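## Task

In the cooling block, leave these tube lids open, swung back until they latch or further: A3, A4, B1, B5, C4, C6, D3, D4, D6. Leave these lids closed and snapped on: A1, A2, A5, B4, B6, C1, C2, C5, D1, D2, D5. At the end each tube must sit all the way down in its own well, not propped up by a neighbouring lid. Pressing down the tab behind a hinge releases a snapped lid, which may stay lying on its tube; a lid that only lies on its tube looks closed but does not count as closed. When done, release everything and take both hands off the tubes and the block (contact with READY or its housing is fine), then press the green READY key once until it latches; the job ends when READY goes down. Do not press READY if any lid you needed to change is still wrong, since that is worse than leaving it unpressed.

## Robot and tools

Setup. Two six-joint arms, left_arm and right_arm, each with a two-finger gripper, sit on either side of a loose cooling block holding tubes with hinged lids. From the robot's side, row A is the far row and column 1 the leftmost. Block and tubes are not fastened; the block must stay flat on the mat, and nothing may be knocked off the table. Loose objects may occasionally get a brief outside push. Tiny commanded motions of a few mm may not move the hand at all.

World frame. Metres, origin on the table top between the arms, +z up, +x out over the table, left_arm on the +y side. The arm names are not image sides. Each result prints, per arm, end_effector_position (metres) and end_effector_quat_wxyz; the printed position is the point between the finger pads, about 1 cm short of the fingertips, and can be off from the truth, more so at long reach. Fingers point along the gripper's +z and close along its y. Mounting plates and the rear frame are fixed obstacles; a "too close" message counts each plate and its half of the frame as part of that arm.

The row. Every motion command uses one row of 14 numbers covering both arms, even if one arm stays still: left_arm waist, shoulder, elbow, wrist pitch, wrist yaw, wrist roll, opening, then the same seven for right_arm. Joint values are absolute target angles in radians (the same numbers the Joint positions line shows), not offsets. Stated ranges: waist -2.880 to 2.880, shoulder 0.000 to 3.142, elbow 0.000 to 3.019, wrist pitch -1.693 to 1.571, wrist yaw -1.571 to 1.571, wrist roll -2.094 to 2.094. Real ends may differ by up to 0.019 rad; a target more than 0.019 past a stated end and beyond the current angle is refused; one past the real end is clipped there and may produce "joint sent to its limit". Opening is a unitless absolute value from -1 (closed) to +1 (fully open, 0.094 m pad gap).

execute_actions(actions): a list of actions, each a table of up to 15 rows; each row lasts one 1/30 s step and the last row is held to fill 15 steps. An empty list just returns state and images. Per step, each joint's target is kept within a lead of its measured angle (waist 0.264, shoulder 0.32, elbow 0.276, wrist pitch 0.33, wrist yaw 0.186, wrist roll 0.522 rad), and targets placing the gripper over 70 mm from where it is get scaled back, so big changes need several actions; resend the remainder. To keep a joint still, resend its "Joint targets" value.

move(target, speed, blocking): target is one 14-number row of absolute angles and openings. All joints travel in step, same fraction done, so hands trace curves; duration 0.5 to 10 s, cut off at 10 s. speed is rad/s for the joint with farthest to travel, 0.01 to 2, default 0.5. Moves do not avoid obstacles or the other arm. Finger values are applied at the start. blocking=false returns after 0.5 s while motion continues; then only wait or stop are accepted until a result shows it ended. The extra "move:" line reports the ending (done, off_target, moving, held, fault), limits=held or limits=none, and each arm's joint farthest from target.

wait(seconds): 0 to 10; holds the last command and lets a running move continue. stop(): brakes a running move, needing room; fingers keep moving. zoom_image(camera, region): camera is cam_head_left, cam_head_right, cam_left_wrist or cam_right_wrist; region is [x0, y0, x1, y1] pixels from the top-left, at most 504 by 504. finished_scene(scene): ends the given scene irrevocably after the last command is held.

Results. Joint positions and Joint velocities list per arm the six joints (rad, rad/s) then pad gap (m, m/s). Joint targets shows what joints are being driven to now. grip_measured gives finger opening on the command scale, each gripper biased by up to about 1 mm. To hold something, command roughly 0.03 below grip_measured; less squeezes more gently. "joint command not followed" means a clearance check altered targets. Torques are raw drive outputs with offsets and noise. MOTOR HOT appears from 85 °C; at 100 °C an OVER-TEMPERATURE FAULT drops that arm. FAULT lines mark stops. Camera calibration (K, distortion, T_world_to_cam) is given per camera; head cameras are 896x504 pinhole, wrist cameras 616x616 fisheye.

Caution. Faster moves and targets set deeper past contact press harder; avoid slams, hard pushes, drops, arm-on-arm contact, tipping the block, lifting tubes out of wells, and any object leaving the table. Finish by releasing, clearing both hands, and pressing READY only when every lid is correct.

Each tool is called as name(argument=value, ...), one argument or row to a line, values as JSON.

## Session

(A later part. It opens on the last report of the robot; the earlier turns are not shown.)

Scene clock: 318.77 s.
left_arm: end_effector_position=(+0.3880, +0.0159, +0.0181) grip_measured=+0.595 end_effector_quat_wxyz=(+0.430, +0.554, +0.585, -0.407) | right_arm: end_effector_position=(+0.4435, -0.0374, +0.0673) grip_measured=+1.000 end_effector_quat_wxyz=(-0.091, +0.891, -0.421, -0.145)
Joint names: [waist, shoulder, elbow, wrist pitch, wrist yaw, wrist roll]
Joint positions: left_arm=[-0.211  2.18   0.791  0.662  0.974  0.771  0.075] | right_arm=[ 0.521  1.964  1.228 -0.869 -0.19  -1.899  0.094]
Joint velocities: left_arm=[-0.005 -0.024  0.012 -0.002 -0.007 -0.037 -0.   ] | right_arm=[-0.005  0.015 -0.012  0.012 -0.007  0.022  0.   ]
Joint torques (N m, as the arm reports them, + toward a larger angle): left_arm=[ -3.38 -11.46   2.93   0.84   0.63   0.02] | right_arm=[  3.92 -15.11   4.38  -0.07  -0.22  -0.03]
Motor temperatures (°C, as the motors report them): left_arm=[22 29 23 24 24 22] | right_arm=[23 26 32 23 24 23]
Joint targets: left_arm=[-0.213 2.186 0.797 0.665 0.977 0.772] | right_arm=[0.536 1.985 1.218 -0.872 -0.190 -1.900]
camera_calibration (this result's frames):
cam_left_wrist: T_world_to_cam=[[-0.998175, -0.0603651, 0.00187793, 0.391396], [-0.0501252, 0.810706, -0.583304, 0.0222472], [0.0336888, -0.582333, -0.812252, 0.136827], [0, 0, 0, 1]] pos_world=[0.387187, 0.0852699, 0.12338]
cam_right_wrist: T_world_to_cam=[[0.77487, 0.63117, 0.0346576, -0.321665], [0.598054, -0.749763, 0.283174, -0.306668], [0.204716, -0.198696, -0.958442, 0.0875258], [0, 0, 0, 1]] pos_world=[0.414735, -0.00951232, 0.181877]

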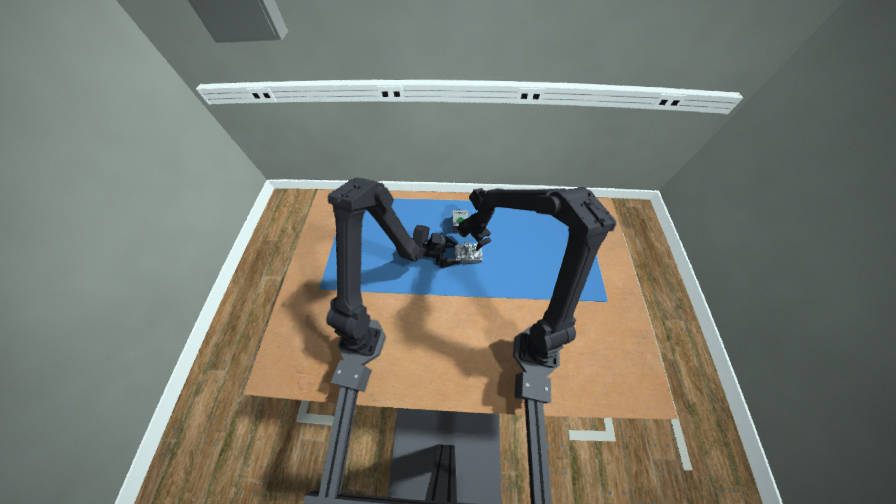

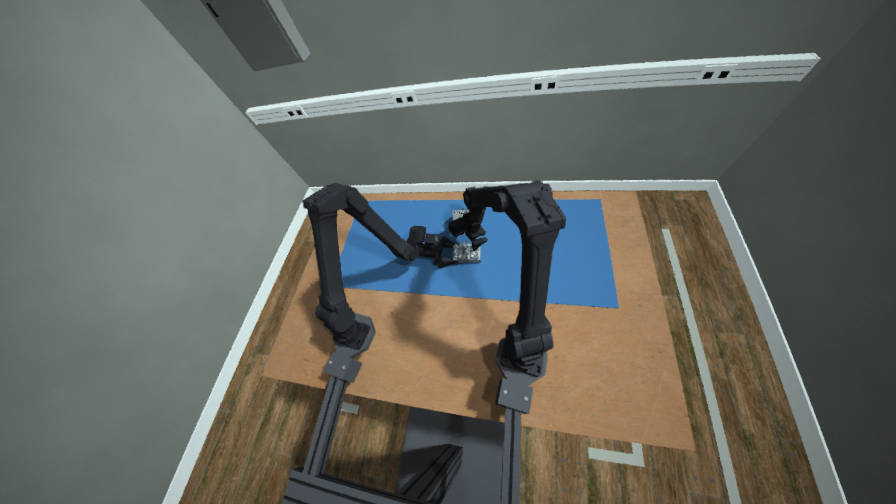

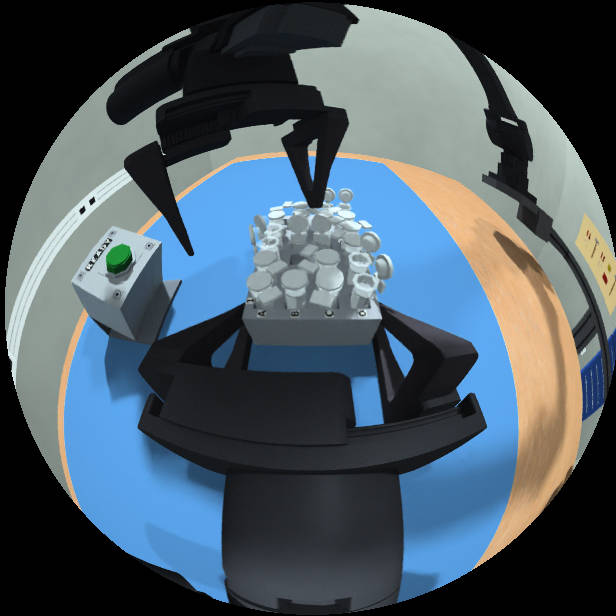

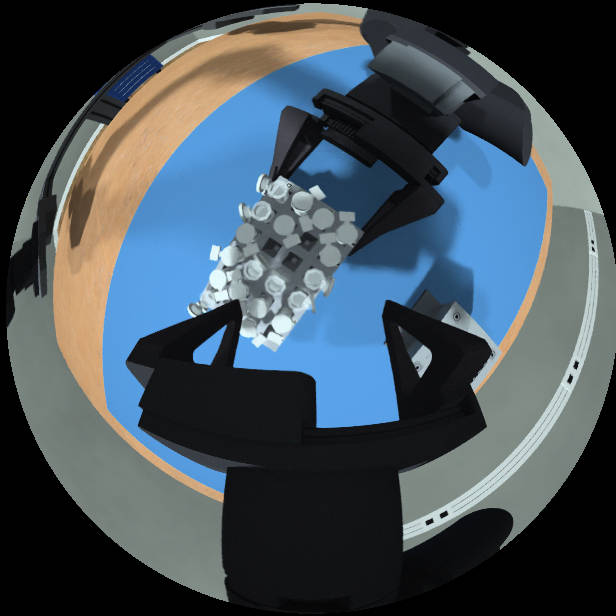

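execute_actions(
  actions=[
    [[-0.213,2.186,0.797,0.665,0.977,0.772,0.58,0.536,1.99,1.218,-0.862,-0.19,-1.90,1.0],[-0.213,2.186,0.797,0.665,0.977,0.772,0.58,0.536,1.998,1.218,-0.855,-0.19,-1.905,1.0],[-0.213,2.186,0.797,0.665,0.977,0.772,0.58,0.536,2.006,1.218,-0.853,-0.19,-1.905,1.0],[-0.213,2.186,0.797,0.665,0.977,0.772,0.58,0.536,2.014,1.216,-0.853,-0.19,-1.905,1.0],[-0.213,2.186,0.797,0.665,0.977,0.772,0.58,0.536,2.022,1.214,-0.853,-0.19,-1.905,1.0],[-0.213,2.186,0.797,0.665,0.977,0.772,0.58,0.536,2.03,1.212,-0.853,-0.19,-1.905,1.0],[-0.213,2.186,0.797,0.665,0.977,0.772,0.58,0.536,2.038,1.21,-0.853,-0.19,-1.905,1.0],[-0.213,2.186,0.797,0.665,0.977,0.772,0.58,0.536,2.046,1.21,-0.853,-0.19,-1.905,1.0],[-0.213,2.186,0.797,0.665,0.977,0.772,0.58,0.536,2.054,1.21,-0.853,-0.19,-1.905,1.0],[-0.213,2.186,0.797,0.665,0.977,0.772,0.58,0.536,2.062,1.21,-0.853,-0.19,-1.905,1.0],[-0.213,2.186,0.797,0.665,0.977,0.772,0.58,0.536,2.07,1.21,-0.853,-0.19,-1.905,1.0],[-0.213,2.186,0.797,0.665,0.977,0.772,0.58,0.536,2.07,1.21,-0.853,-0.19,-1.905,1.0],[-0.213,2.186,0.797,0.665,0.977,0.772,0.58,0.536,2.07,1.21,-0.853,-0.19,-1.905,1.0],[-0.213,2.186,0.797,0.665,0.977,0.772,0.58,0.536,2.04,1.214,-0.853,-0.19,-1.905,1.0],[-0.213,2.186,0.797,0.665,0.977,0.772,0.58,0.536,2.01,1.218,-0.853,-0.19,-1.905,1.0]],
    [[-0.213,2.186,0.797,0.665,0.977,0.772,0.58,0.536,1.988,1.218,-0.853,-0.19,-1.905,1.0]],
  ],
)

zoom_image(
  camera="cam_right_wrist",
  region=[190, 250, 310, 350],
)

zoom_image(
  camera="cam_left_wrist",
  region=[250, 175, 390, 265],
)

Scene clock: 335.53 s.
left_arm: end_effector_position=(+0.3880, +0.0159, +0.0181) grip_measured=+0.595 end_effector_quat_wxyz=(+0.430, +0.554, +0.585, -0.407) | right_arm: end_effector_position=(+0.4435, -0.0363, +0.0644) grip_measured=+1.000 end_effector_quat_wxyz=(-0.090, +0.890, -0.422, -0.148)
Joint names: [waist, shoulder, elbow, wrist pitch, wrist yaw, wrist roll]
Joint positions: left_arm=[-0.211  2.18   0.791  0.662  0.974  0.771  0.075] | right_arm=[ 0.521  1.972  1.233 -0.869 -0.192 -1.898  0.094]
Joint velocities: left_arm=[-0.005 -0.015 -0.027 -0.012  0.037 -0.051  0.002] | right_arm=[-0.005 -0.005 -0.002 -0.002 -0.022 -0.066  0.   ]
Joint torques (N m, as the arm reports them, + toward a larger angle): left_arm=[ -3.48 -11.65   2.85   0.89   0.61  -0.01] | right_arm=[  4.   -16.28   4.2    0.44  -0.17  -0.13]
Motor temperatures (°C, as the motors report them): left_arm=[22 29 23 24 24 22] | right_arm=[23 26 31 23 24 23]
Joint targets: left_arm=[-0.213 2.186 0.797 0.665 0.977 0.772] | right_arm=[0.536 1.988 1.218 -0.853 -0.190 -1.905]
camera_calibration (this result's frames):
cam_left_wrist: T_world_to_cam=[[-0.998175, -0.0603651, 0.00187793, 0.391396], [-0.0501252, 0.810706, -0.583304, 0.0222472], [0.0336888, -0.582333, -0.812252, 0.136827], [0, 0, 0, 1]] pos_world=[0.387187, 0.0852699, 0.12338]
cam_right_wrist: T_world_to_cam=[[0.775144, 0.631053, 0.0303812, -0.32205], [0.599551, -0.749909, 0.279598, -0.305455], [0.199224, -0.198514, -0.959636, 0.0874794], [0, 0, 0, 1]] pos_world=[0.415343, -0.00846717, 0.179137]

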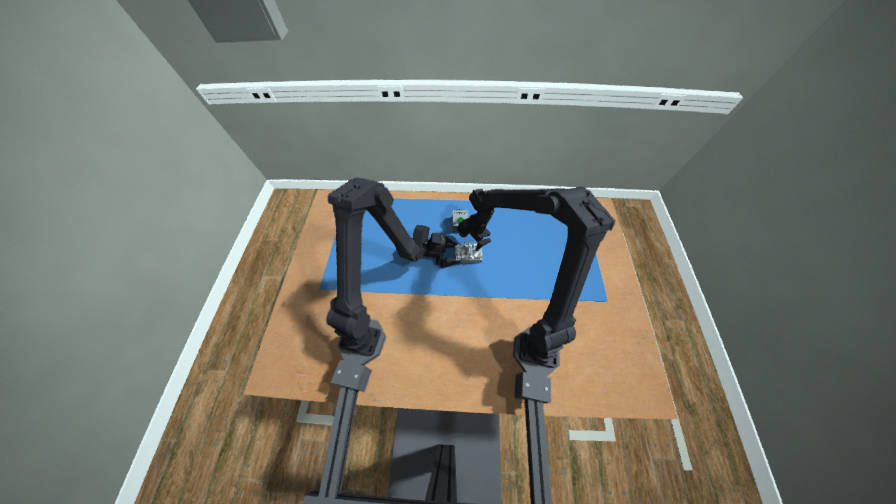

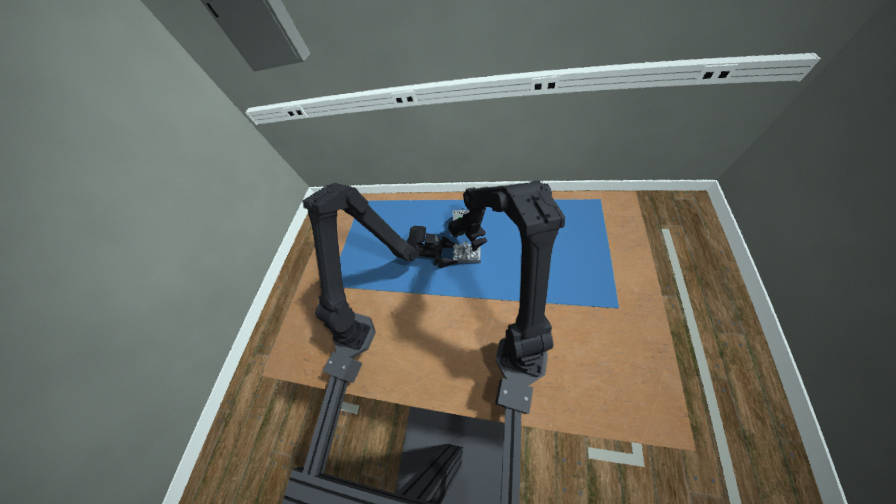

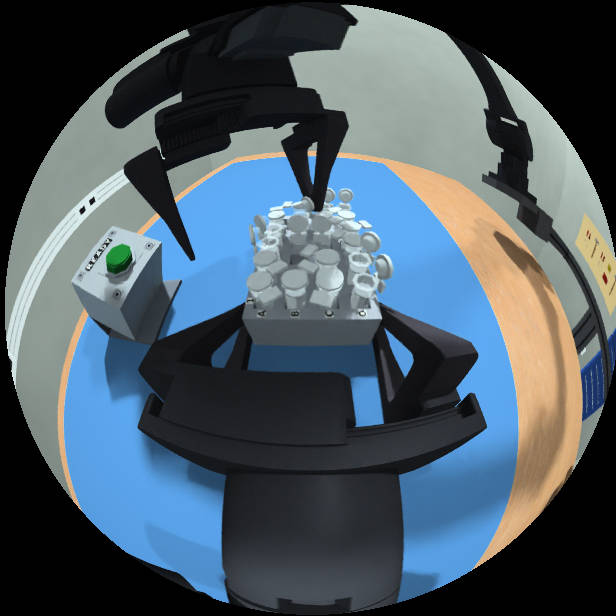

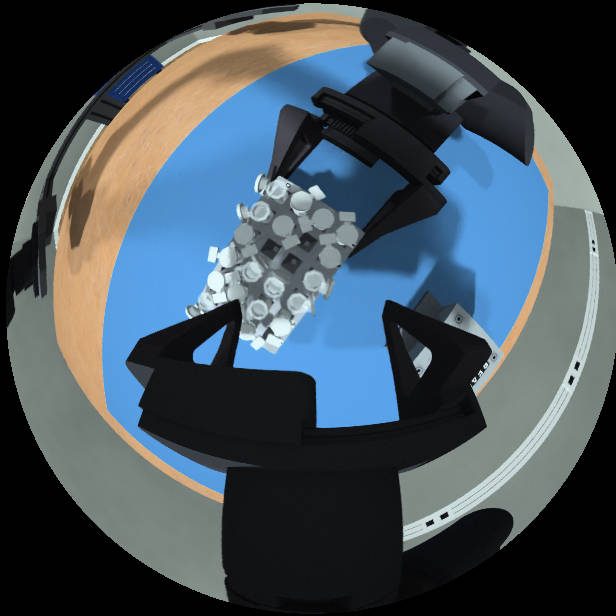

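Region (190, 250, 310, 350) of cam_right_wrist's 616x616 image, scaled by 4.200, with more detail than that image has.

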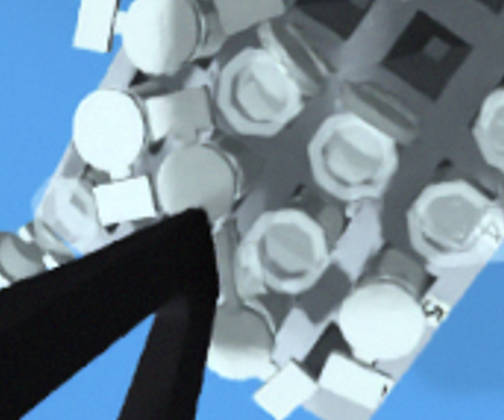

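Region (250, 175, 390, 265) of cam_left_wrist's 616x616 image, scaled by 3.600, with more detail than that image has; it fills the top 324 rows of this view, and the rest is white.

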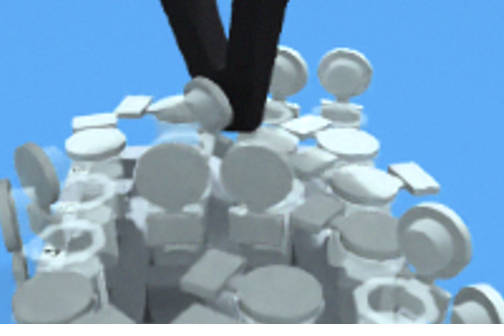

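execute_actions(
  actions=[
    [[-0.213,2.186,0.797,0.665,0.977,0.772,0.58,0.536,1.975,1.218,-0.853,-0.19,-1.905,1.0],[-0.213,2.186,0.797,0.665,0.977,0.772,0.58,0.536,1.967,1.217,-0.853,-0.19,-1.905,1.0],[-0.213,2.186,0.797,0.665,0.977,0.772,0.58,0.536,1.963,1.216,-0.853,-0.19,-1.905,1.0],[-0.213,2.186,0.797,0.665,0.977,0.772,0.58,0.536,1.959,1.215,-0.853,-0.19,-1.905,1.0],[-0.213,2.186,0.797,0.665,0.977,0.772,0.58,0.536,1.955,1.214,-0.853,-0.19,-1.905,1.0],[-0.213,2.186,0.797,0.665,0.977,0.772,0.58,0.536,1.951,1.213,-0.853,-0.19,-1.905,1.0],[-0.213,2.186,0.797,0.665,0.977,0.772,0.58,0.536,1.947,1.212,-0.853,-0.19,-1.905,1.0],[-0.213,2.186,0.797,0.665,0.977,0.772,0.58,0.536,1.943,1.211,-0.853,-0.19,-1.905,1.0],[-0.213,2.186,0.797,0.665,0.977,0.772,0.58,0.536,1.939,1.210,-0.853,-0.19,-1.905,1.0],[-0.213,2.186,0.797,0.665,0.977,0.772,0.58,0.536,1.935,1.209,-0.853,-0.19,-1.905,1.0],[-0.213,2.186,0.797,0.665,0.977,0.772,0.58,0.536,1.931,1.208,-0.853,-0.19,-1.905,1.0],[-0.213,2.186,0.797,0.665,0.977,0.772,0.58,0.536,1.927,1.207,-0.853,-0.19,-1.905,1.0],[-0.213,2.186,0.797,0.665,0.977,0.772,0.58,0.536,1.923,1.206,-0.853,-0.19,-1.905,1.0],[-0.213,2.186,0.797,0.665,0.977,0.772,0.58,0.536,1.919,1.205,-0.853,-0.19,-1.905,1.0],[-0.213,2.186,0.797,0.665,0.977,0.772,0.58,0.536,1.917,1.205,-0.853,-0.19,-1.905,1.0]],
    [[-0.213,2.186,0.797,0.665,0.977,0.772,0.58,0.536,1.917,1.205,-0.853,-0.19,-1.905,1.0],[-0.213,2.186,0.797,0.665,0.977,0.772,0.58,0.536,1.917,1.205,-0.853,-0.19,-1.905,1.0],[-0.213,2.186,0.797,0.665,0.977,0.772,0.58,0.536,1.917,1.205,-0.853,-0.19,-1.905,1.0],[-0.213,2.186,0.797,0.665,0.977,0.772,0.58,0.536,1.917,1.205,-0.853,-0.19,-1.905,1.0],[-0.213,2.186,0.797,0.665,0.977,0.772,0.58,0.536,1.917,1.205,-0.853,-0.19,-1.905,0.0]],
    [[-0.213,2.186,0.797,0.665,0.977,0.772,0.58,0.536,1.917,1.205,-0.853,-0.19,-1.905,0.0]],
  ],
)

zoom_image(
  camera="cam_right_wrist",
  region=[200, 240, 370, 350],
)

zoom_image(
  camera="cam_left_wrist",
  region=[220, 165, 390, 265],
)

Scene clock: 362.57 s.
left_arm: end_effector_position=(+0.3880, +0.0159, +0.0181) grip_measured=+0.595 end_effector_quat_wxyz=(+0.430, +0.554, +0.585, -0.407) | right_arm: end_effector_position=(+0.4446, -0.0389, +0.0830) grip_measured=+0.002 end_effector_quat_wxyz=(-0.102, +0.891, -0.422, -0.136)
Joint names: [waist, shoulder, elbow, wrist pitch, wrist yaw, wrist roll]
Joint positions: left_arm=[-0.211  2.18   0.791  0.662  0.974  0.771  0.075] | right_arm=[ 0.521  1.922  1.213 -0.867 -0.192 -1.898  0.047]
Joint velocities: left_arm=[-0.005  0.005  0.007  0.002 -0.051 -0.007  0.001] | right_arm=[-0.005 -0.015 -0.002  0.002  0.051  0.007 -0.   ]
Joint torques (N m, as the arm reports them, + toward a larger angle): left_arm=[ -3.32 -11.54   2.96   0.78   0.62   0.  ] | right_arm=[  4.23 -16.55   5.05   0.56  -0.19  -0.14]
Motor temperatures (°C, as the motors report them): left_arm=[22 29 23 24 24 22] | right_arm=[23 26 31 23 24 23]
Joint targets: left_arm=[-0.213 2.186 0.797 0.665 0.977 0.772] | right_arm=[0.536 1.917 1.205 -0.853 -0.190 -1.905]
camera_calibration (this result's frames):
cam_left_wrist: T_world_to_cam=[[-0.998175, -0.0603651, 0.00187793, 0.391396], [-0.0501252, 0.810706, -0.583304, 0.0222472], [0.0336888, -0.582333, -0.812252, 0.136827], [0, 0, 0, 1]] pos_world=[0.387187, 0.0852699, 0.12338]
cam_right_wrist: T_world_to_cam=[[0.776786, 0.626754, 0.0615053, -0.325331], [0.587159, -0.756083, 0.289109, -0.308744], [0.227703, -0.188462, -0.955318, 0.0920342], [0, 0, 0, 1]] pos_world=[0.413038, -0.0121887, 0.197192]

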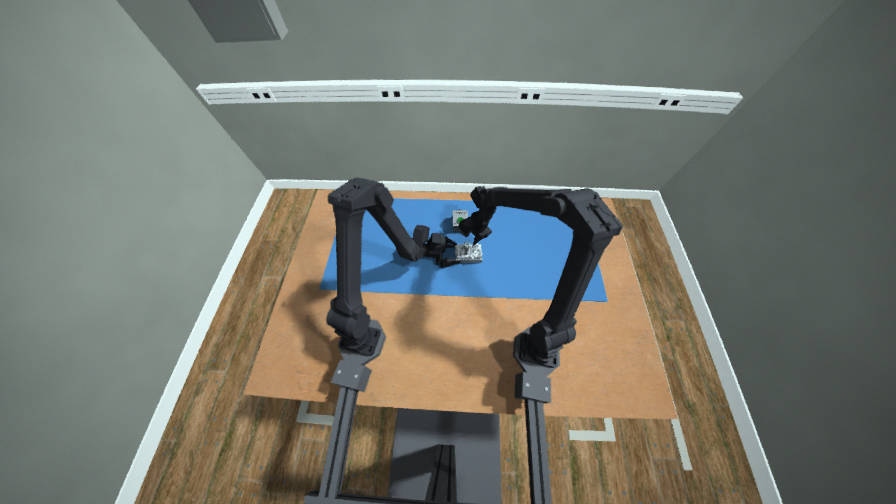

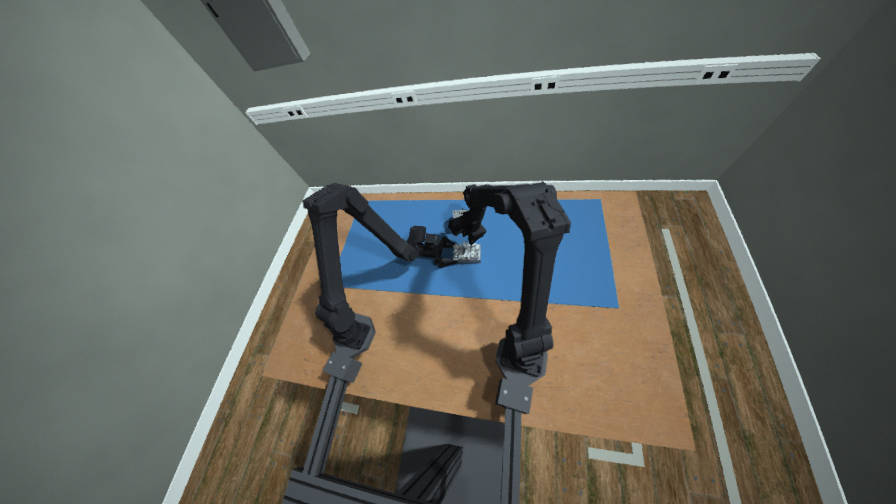

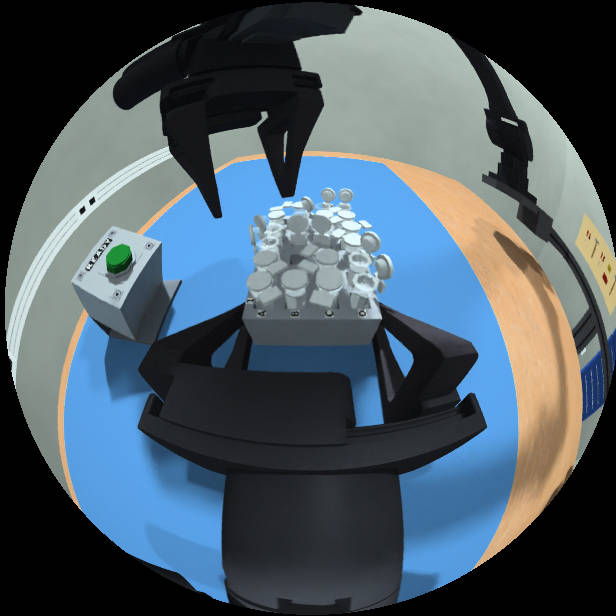

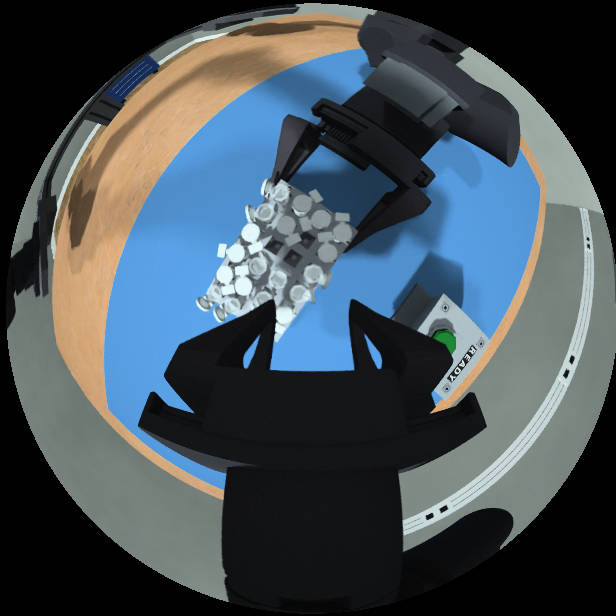

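Region (200, 240, 370, 350) of cam_right_wrist's 616x616 image, scaled by 2.965, with more detail than that image has; it fills the top 326 rows of this view, and the rest is white.

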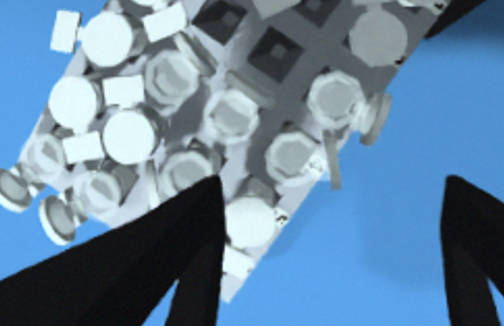

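Region (220, 165, 390, 265) of cam_left_wrist's 616x616 image, scaled by 2.965, with more detail than that image has; it fills the top 296 rows of this view, and the rest is white.

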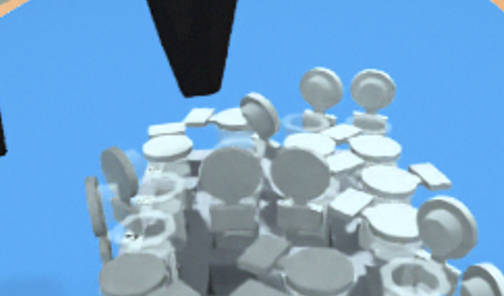

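execute_actions(
  actions=[
    [[-0.213,2.186,0.797,0.665,0.977,0.772,0.58,0.536,1.93,1.205,-0.853,-0.19,-1.905,-0.15],[-0.213,2.186,0.797,0.665,0.977,0.772,0.58,0.536,1.937,1.205,-0.853,-0.19,-1.905,-0.15],[-0.213,2.186,0.797,0.665,0.977,0.772,0.58,0.536,1.941,1.205,-0.853,-0.19,-1.905,-0.15],[-0.213,2.186,0.797,0.665,0.977,0.772,0.58,0.536,1.944,1.205,-0.853,-0.19,-1.905,-0.15],[-0.213,2.186,0.797,0.665,0.977,0.772,0.58,0.536,1.947,1.205,-0.853,-0.19,-1.905,-0.15],[-0.213,2.186,0.797,0.665,0.977,0.772,0.58,0.536,1.950,1.205,-0.853,-0.19,-1.905,-0.15],[-0.213,2.186,0.797,0.665,0.977,0.772,0.58,0.536,1.953,1.205,-0.853,-0.19,-1.905,-0.15],[-0.213,2.186,0.797,0.665,0.977,0.772,0.58,0.536,1.956,1.205,-0.853,-0.19,-1.905,-0.15],[-0.213,2.186,0.797,0.665,0.977,0.772,0.58,0.536,1.959,1.205,-0.853,-0.19,-1.905,-0.15],[-0.213,2.186,0.797,0.665,0.977,0.772,0.58,0.536,1.961,1.205,-0.853,-0.19,-1.905,-0.15]],
    [[-0.213,2.186,0.797,0.665,0.977,0.772,0.58,0.536,1.961,1.205,-0.853,-0.19,-1.905,-0.125],[-0.213,2.186,0.797,0.665,0.977,0.772,0.58,0.536,1.961,1.205,-0.853,-0.19,-1.905,-0.10],[-0.213,2.186,0.797,0.665,0.977,0.772,0.58,0.536,1.961,1.205,-0.853,-0.19,-1.905,-0.075],[-0.213,2.186,0.797,0.665,0.977,0.772,0.58,0.536,1.961,1.205,-0.853,-0.19,-1.905,-0.05],[-0.213,2.186,0.797,0.665,0.977,0.772,0.58,0.536,1.961,1.205,-0.853,-0.19,-1.905,-0.025],[-0.213,2.186,0.797,0.665,0.977,0.772,0.58,0.536,1.961,1.205,-0.853,-0.19,-1.905,0.0],[-0.213,2.186,0.797,0.665,0.977,0.772,0.58,0.536,1.961,1.205,-0.853,-0.19,-1.905,0.025],[-0.213,2.186,0.797,0.665,0.977,0.772,0.58,0.536,1.961,1.205,-0.853,-0.19,-1.905,0.05],[-0.213,2.186,0.797,0.665,0.977,0.772,0.58,0.536,1.961,1.205,-0.853,-0.19,-1.905,0.075],[-0.213,2.186,0.797,0.665,0.977,0.772,0.58,0.536,1.961,1.205,-0.853,-0.19,-1.905,0.10],[-0.213,2.186,0.797,0.665,0.977,0.772,0.58,0.536,1.961,1.205,-0.853,-0.19,-1.905,0.125],[-0.213,2.186,0.797,0.665,0.977,0.772,0.58,0.536,1.961,1.205,-0.853,-0.19,-1.905,0.15],[-0.213,2.186,0.797,0.665,0.977,0.772,0.58,0.536,1.961,1.205,-0.853,-0.19,-1.905,0.175],[-0.213,2.186,0.797,0.665,0.977,0.772,0.58,0.536,1.961,1.205,-0.853,-0.19,-1.905,0.2]],
    [[-0.213,2.186,0.797,0.665,0.977,0.772,0.58,0.536,1.961,1.205,-0.853,-0.19,-1.905,0.2]],
  ],
)

zoom_image(
  camera="cam_right_wrist",
  region=[200, 240, 370, 350],
)

zoom_image(
  camera="cam_left_wrist",
  region=[220, 165, 390, 265],
)

Scene clock: 381.53 s.
left_arm: end_effector_position=(+0.3880, +0.0159, +0.0181) grip_measured=+0.595 end_effector_quat_wxyz=(+0.430, +0.554, +0.585, -0.407) | right_arm: end_effector_position=(+0.4392, -0.0389, +0.0701) grip_measured=+0.198 end_effector_quat_wxyz=(-0.092, +0.890, -0.422, -0.146)
Joint names: [waist, shoulder, elbow, wrist pitch, wrist yaw, wrist roll]
Joint positions: left_arm=[-0.211  2.18   0.791  0.662  0.974  0.771  0.075] | right_arm=[ 0.521  1.95   1.213 -0.867 -0.192 -1.898  0.056]
Joint velocities: left_arm=[-0.005  0.005  0.007 -0.012 -0.11  -0.066 -0.   ] | right_arm=[ 0.005 -0.005 -0.017 -0.012  0.007 -0.066 -0.001]
Joint torques (N m, as the arm reports them, + toward a larger angle): left_arm=[ -3.06 -11.53   2.94   0.78   0.64   0.03] | right_arm=[  4.36 -15.77   4.67   0.67  -0.11  -0.12]
Motor temperatures (°C, as the motors report them): left_arm=[22 29 23 24 24 22] | right_arm=[23 26 31 23 24 23]
Joint targets: left_arm=[-0.213 2.186 0.797 0.665 0.977 0.772] | right_arm=[0.536 1.961 1.205 -0.853 -0.190 -1.905]
camera_calibration (this result's frames):
cam_left_wrist: T_world_to_cam=[[-0.998175, -0.0603651, 0.00187793, 0.391396], [-0.0501252, 0.810706, -0.583304, 0.0222472], [0.0336888, -0.582333, -0.812252, 0.136827], [0, 0, 0, 1]] pos_world=[0.387187, 0.0852699, 0.12338]
cam_right_wrist: T_world_to_cam=[[0.775497, 0.630338, 0.0357471, -0.317835], [0.597437, -0.75097, 0.28127, -0.30562], [0.20414, -0.196767, -0.958963, 0.0912469], [0, 0, 0, 1]] pos_world=[0.410441, -0.0112135, 0.184826]

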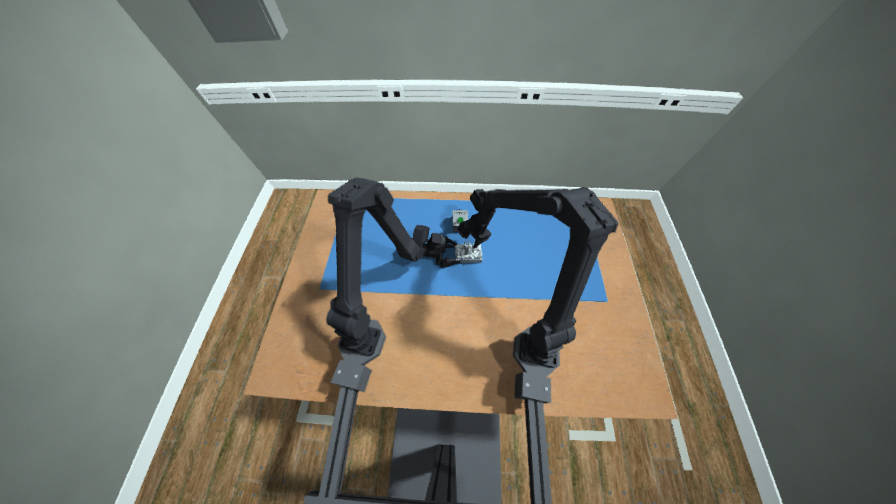

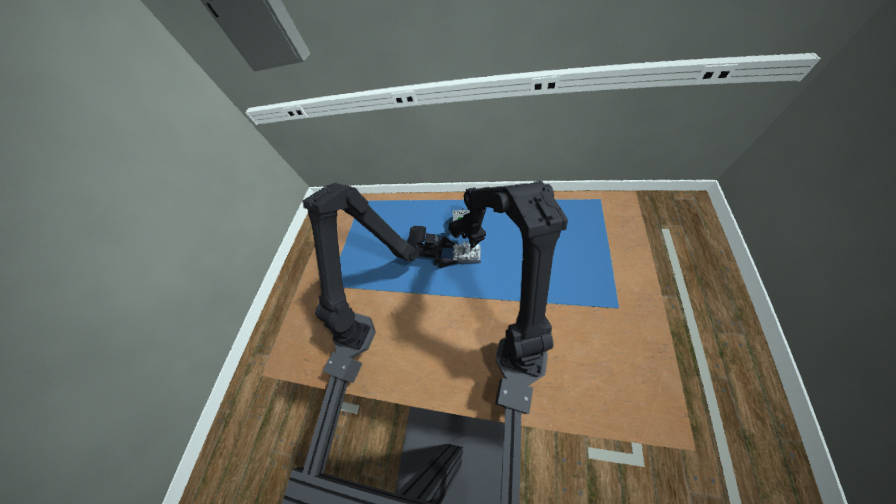

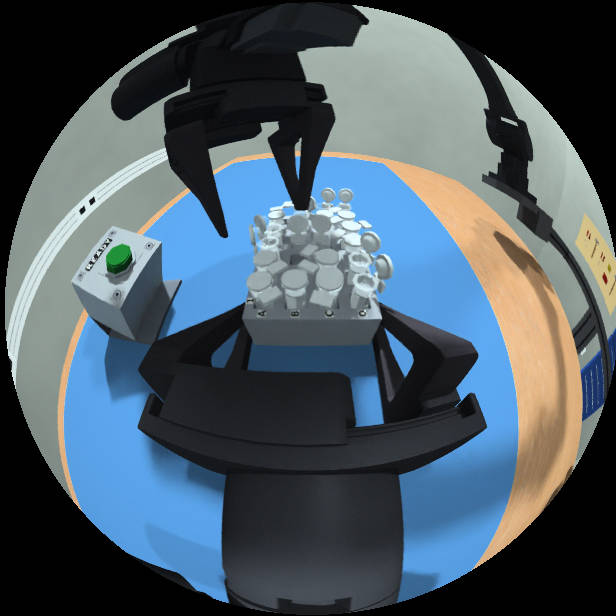

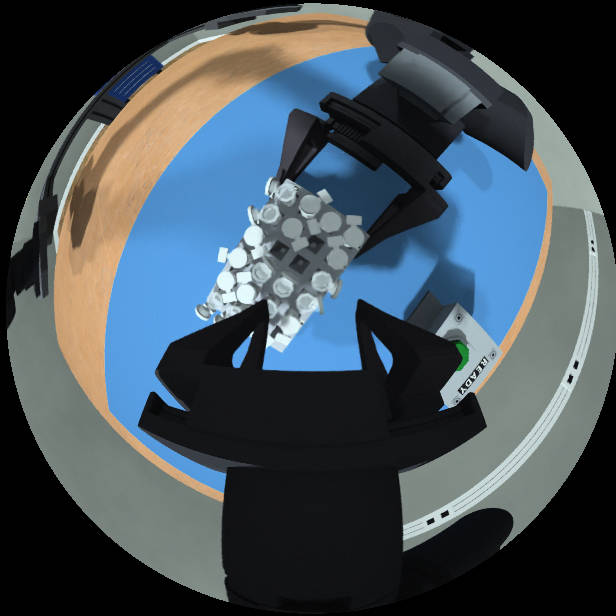

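Region (200, 240, 370, 350) of cam_right_wrist's 616x616 image, scaled by 2.965, with more detail than that image has; it fills the top 326 rows of this view, and the rest is white.

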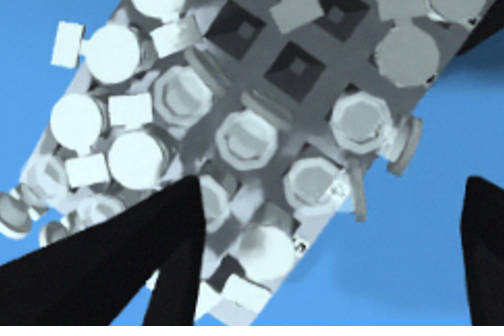

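Region (220, 165, 390, 265) of cam_left_wrist's 616x616 image, scaled by 2.965, with more detail than that image has; it fills the top 296 rows of this view, and the rest is white.

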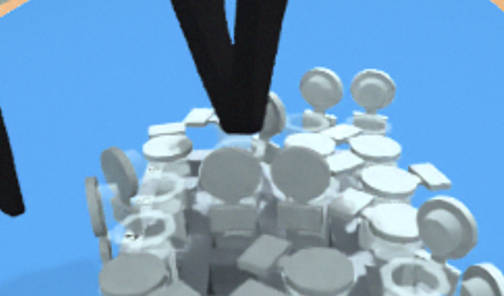

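execute_actions(
  actions=[
    [[-0.213,2.186,0.797,0.665,0.977,0.772,0.58,0.536,1.961,1.205,-0.87,-0.19,-1.905,0.215],[-0.213,2.186,0.797,0.665,0.977,0.772,0.58,0.536,1.961,1.205,-0.88,-0.19,-1.905,0.23],[-0.213,2.186,0.797,0.665,0.977,0.772,0.58,0.536,1.961,1.205,-0.88,-0.19,-1.905,0.245],[-0.213,2.186,0.797,0.665,0.977,0.772,0.58,0.536,1.961,1.205,-0.88,-0.19,-1.905,0.26],[-0.213,2.186,0.797,0.665,0.977,0.772,0.58,0.536,1.961,1.205,-0.88,-0.19,-1.905,0.275],[-0.213,2.186,0.797,0.665,0.977,0.772,0.58,0.536,1.961,1.205,-0.88,-0.19,-1.905,0.29],[-0.213,2.186,0.797,0.665,0.977,0.772,0.58,0.536,1.961,1.205,-0.88,-0.19,-1.905,0.305],[-0.213,2.186,0.797,0.665,0.977,0.772,0.58,0.536,1.961,1.205,-0.88,-0.19,-1.905,0.32],[-0.213,2.186,0.797,0.665,0.977,0.772,0.58,0.536,1.961,1.205,-0.88,-0.19,-1.905,0.335],[-0.213,2.186,0.797,0.665,0.977,0.772,0.58,0.536,1.961,1.205,-0.88,-0.19,-1.905,0.35],[-0.213,2.186,0.797,0.665,0.977,0.772,0.58,0.536,1.961,1.205,-0.88,-0.19,-1.905,0.365],[-0.213,2.186,0.797,0.665,0.977,0.772,0.58,0.536,1.961,1.205,-0.88,-0.19,-1.905,0.38]],
    [[-0.213,2.186,0.797,0.665,0.977,0.772,0.58,0.536,1.961,1.205,-0.88,-0.19,-1.905,0.38],[-0.213,2.186,0.797,0.665,0.977,0.772,0.58,0.536,1.961,1.205,-0.88,-0.19,-1.905,0.38],[-0.213,2.186,0.797,0.665,0.977,0.772,0.58,0.536,1.961,1.205,-0.88,-0.19,-1.905,0.3],[-0.213,2.186,0.797,0.665,0.977,0.772,0.58,0.536,1.961,1.205,-0.88,-0.19,-1.905,0.2],[-0.213,2.186,0.797,0.665,0.977,0.772,0.58,0.536,1.961,1.205,-0.88,-0.19,-1.905,0.1],[-0.213,2.186,0.797,0.665,0.977,0.772,0.58,0.536,1.961,1.205,-0.88,-0.19,-1.905,0.0]],
  ],
)

zoom_image(
  camera="cam_left_wrist",
  region=[250, 170, 380, 250],
)

Scene clock: 395.60 s.
left_arm: end_effector_position=(+0.3880, +0.0159, +0.0181) grip_measured=+0.595 end_effector_quat_wxyz=(+0.430, +0.554, +0.585, -0.407) | right_arm: end_effector_position=(+0.4390, -0.0387, +0.0700) grip_measured=+0.002 end_effector_quat_wxyz=(-0.092, +0.890, -0.421, -0.146)
Joint names: [waist, shoulder, elbow, wrist pitch, wrist yaw, wrist roll]
Joint positions: left_arm=[-0.211  2.18   0.791  0.662  0.974  0.771  0.075] | right_arm=[ 0.522  1.95   1.213 -0.867 -0.192 -1.898  0.047]
Joint velocities: left_arm=[-0.005 -0.005  0.012  0.012 -0.081 -0.007  0.001] | right_arm=[ 0.005 -0.005 -0.012  0.022 -0.051  0.037 -0.   ]
Joint torques (N m, as the arm reports them, + toward a larger angle): left_arm=[ -3.31 -11.37   2.89   0.81   0.62   0.  ] | right_arm=[  4.15 -15.53   4.96  -0.47  -0.18  -0.1 ]
Motor temperatures (°C, as the motors report them): left_arm=[22 29 23 24 24 22] | right_arm=[23 26 31 23 24 23]
Joint targets: left_arm=[-0.213 2.186 0.797 0.665 0.977 0.772] | right_arm=[0.536 1.961 1.205 -0.880 -0.190 -1.905]
camera_calibration (this result's frames):
cam_left_wrist: T_world_to_cam=[[-0.998175, -0.0603651, 0.00187793, 0.391396], [-0.0501252, 0.810706, -0.583304, 0.0222472], [0.0336888, -0.582333, -0.812252, 0.136827], [0, 0, 0, 1]] pos_world=[0.387187, 0.0852699, 0.12338]
cam_right_wrist: T_world_to_cam=[[0.775235, 0.630678, 0.0354468, -0.317667], [0.597848, -0.750683, 0.281162, -0.305518], [0.203932, -0.196775, -0.959005, 0.0912631], [0, 0, 0, 1]] pos_world=[0.410309, -0.0110434, 0.184682]

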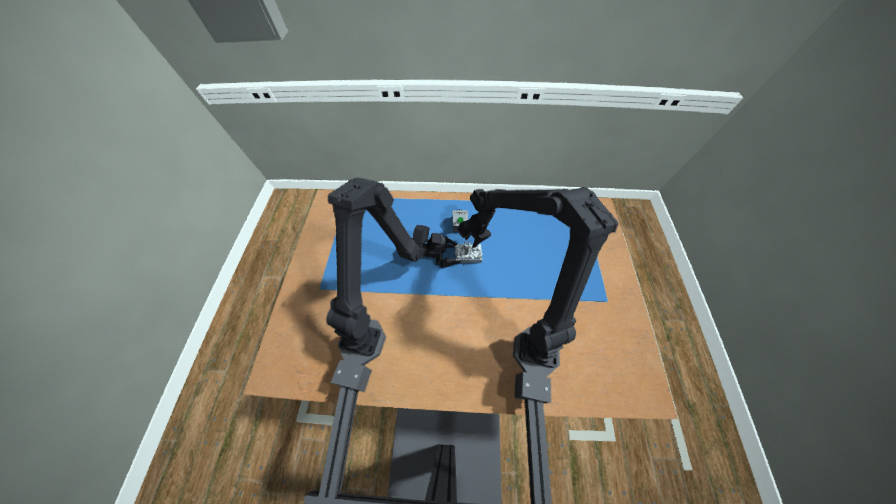

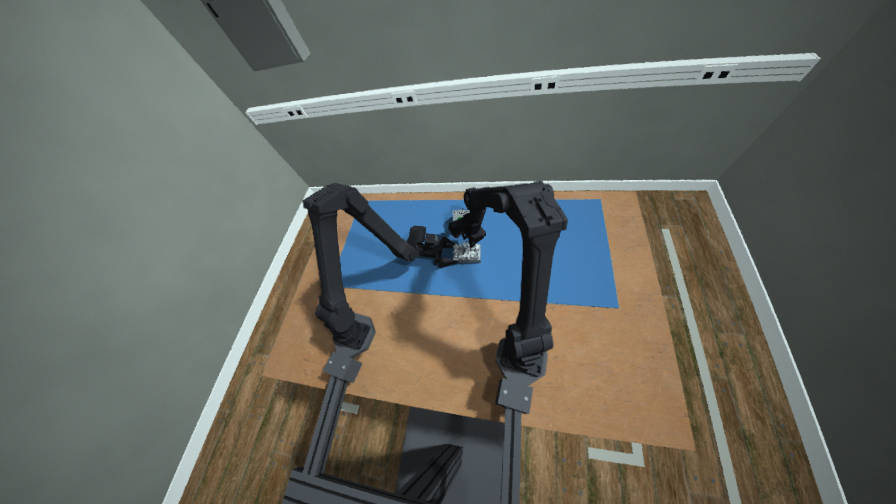

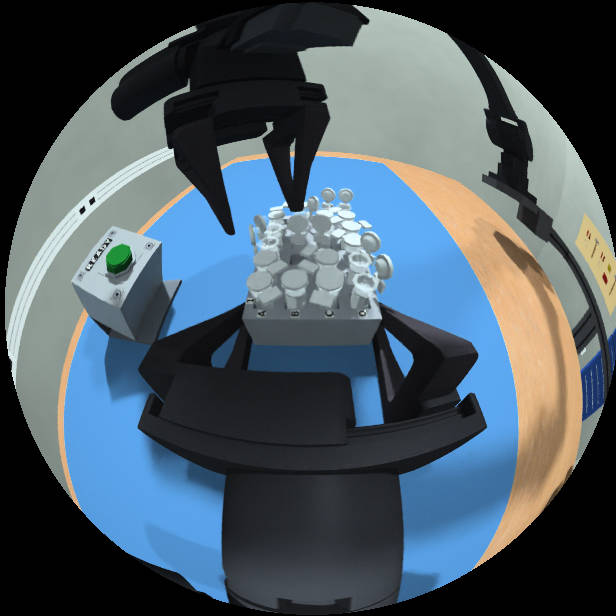

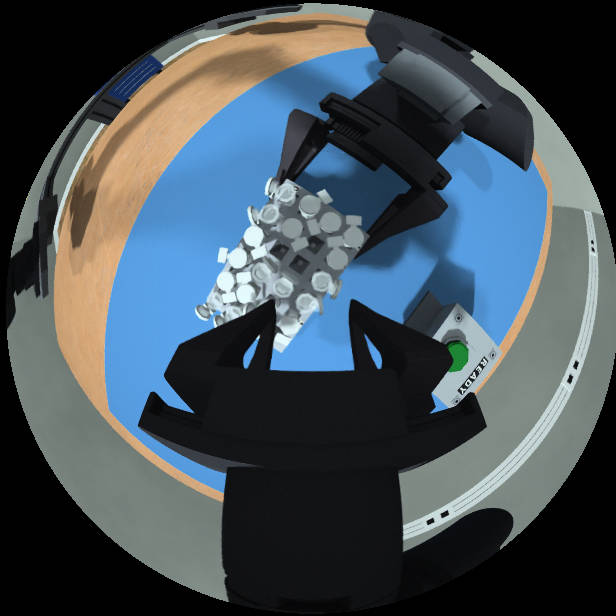

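Region (250, 170, 380, 250) of cam_left_wrist's 616x616 image, scaled by 3.877, with more detail than that image has; it fills the top 310 rows of this view, and the rest is white.

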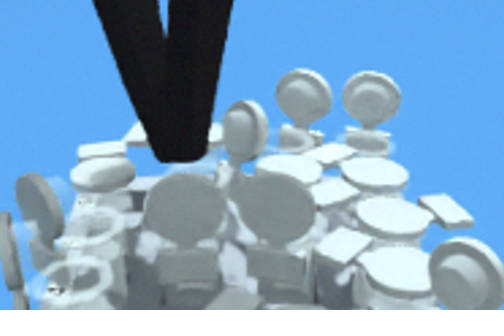

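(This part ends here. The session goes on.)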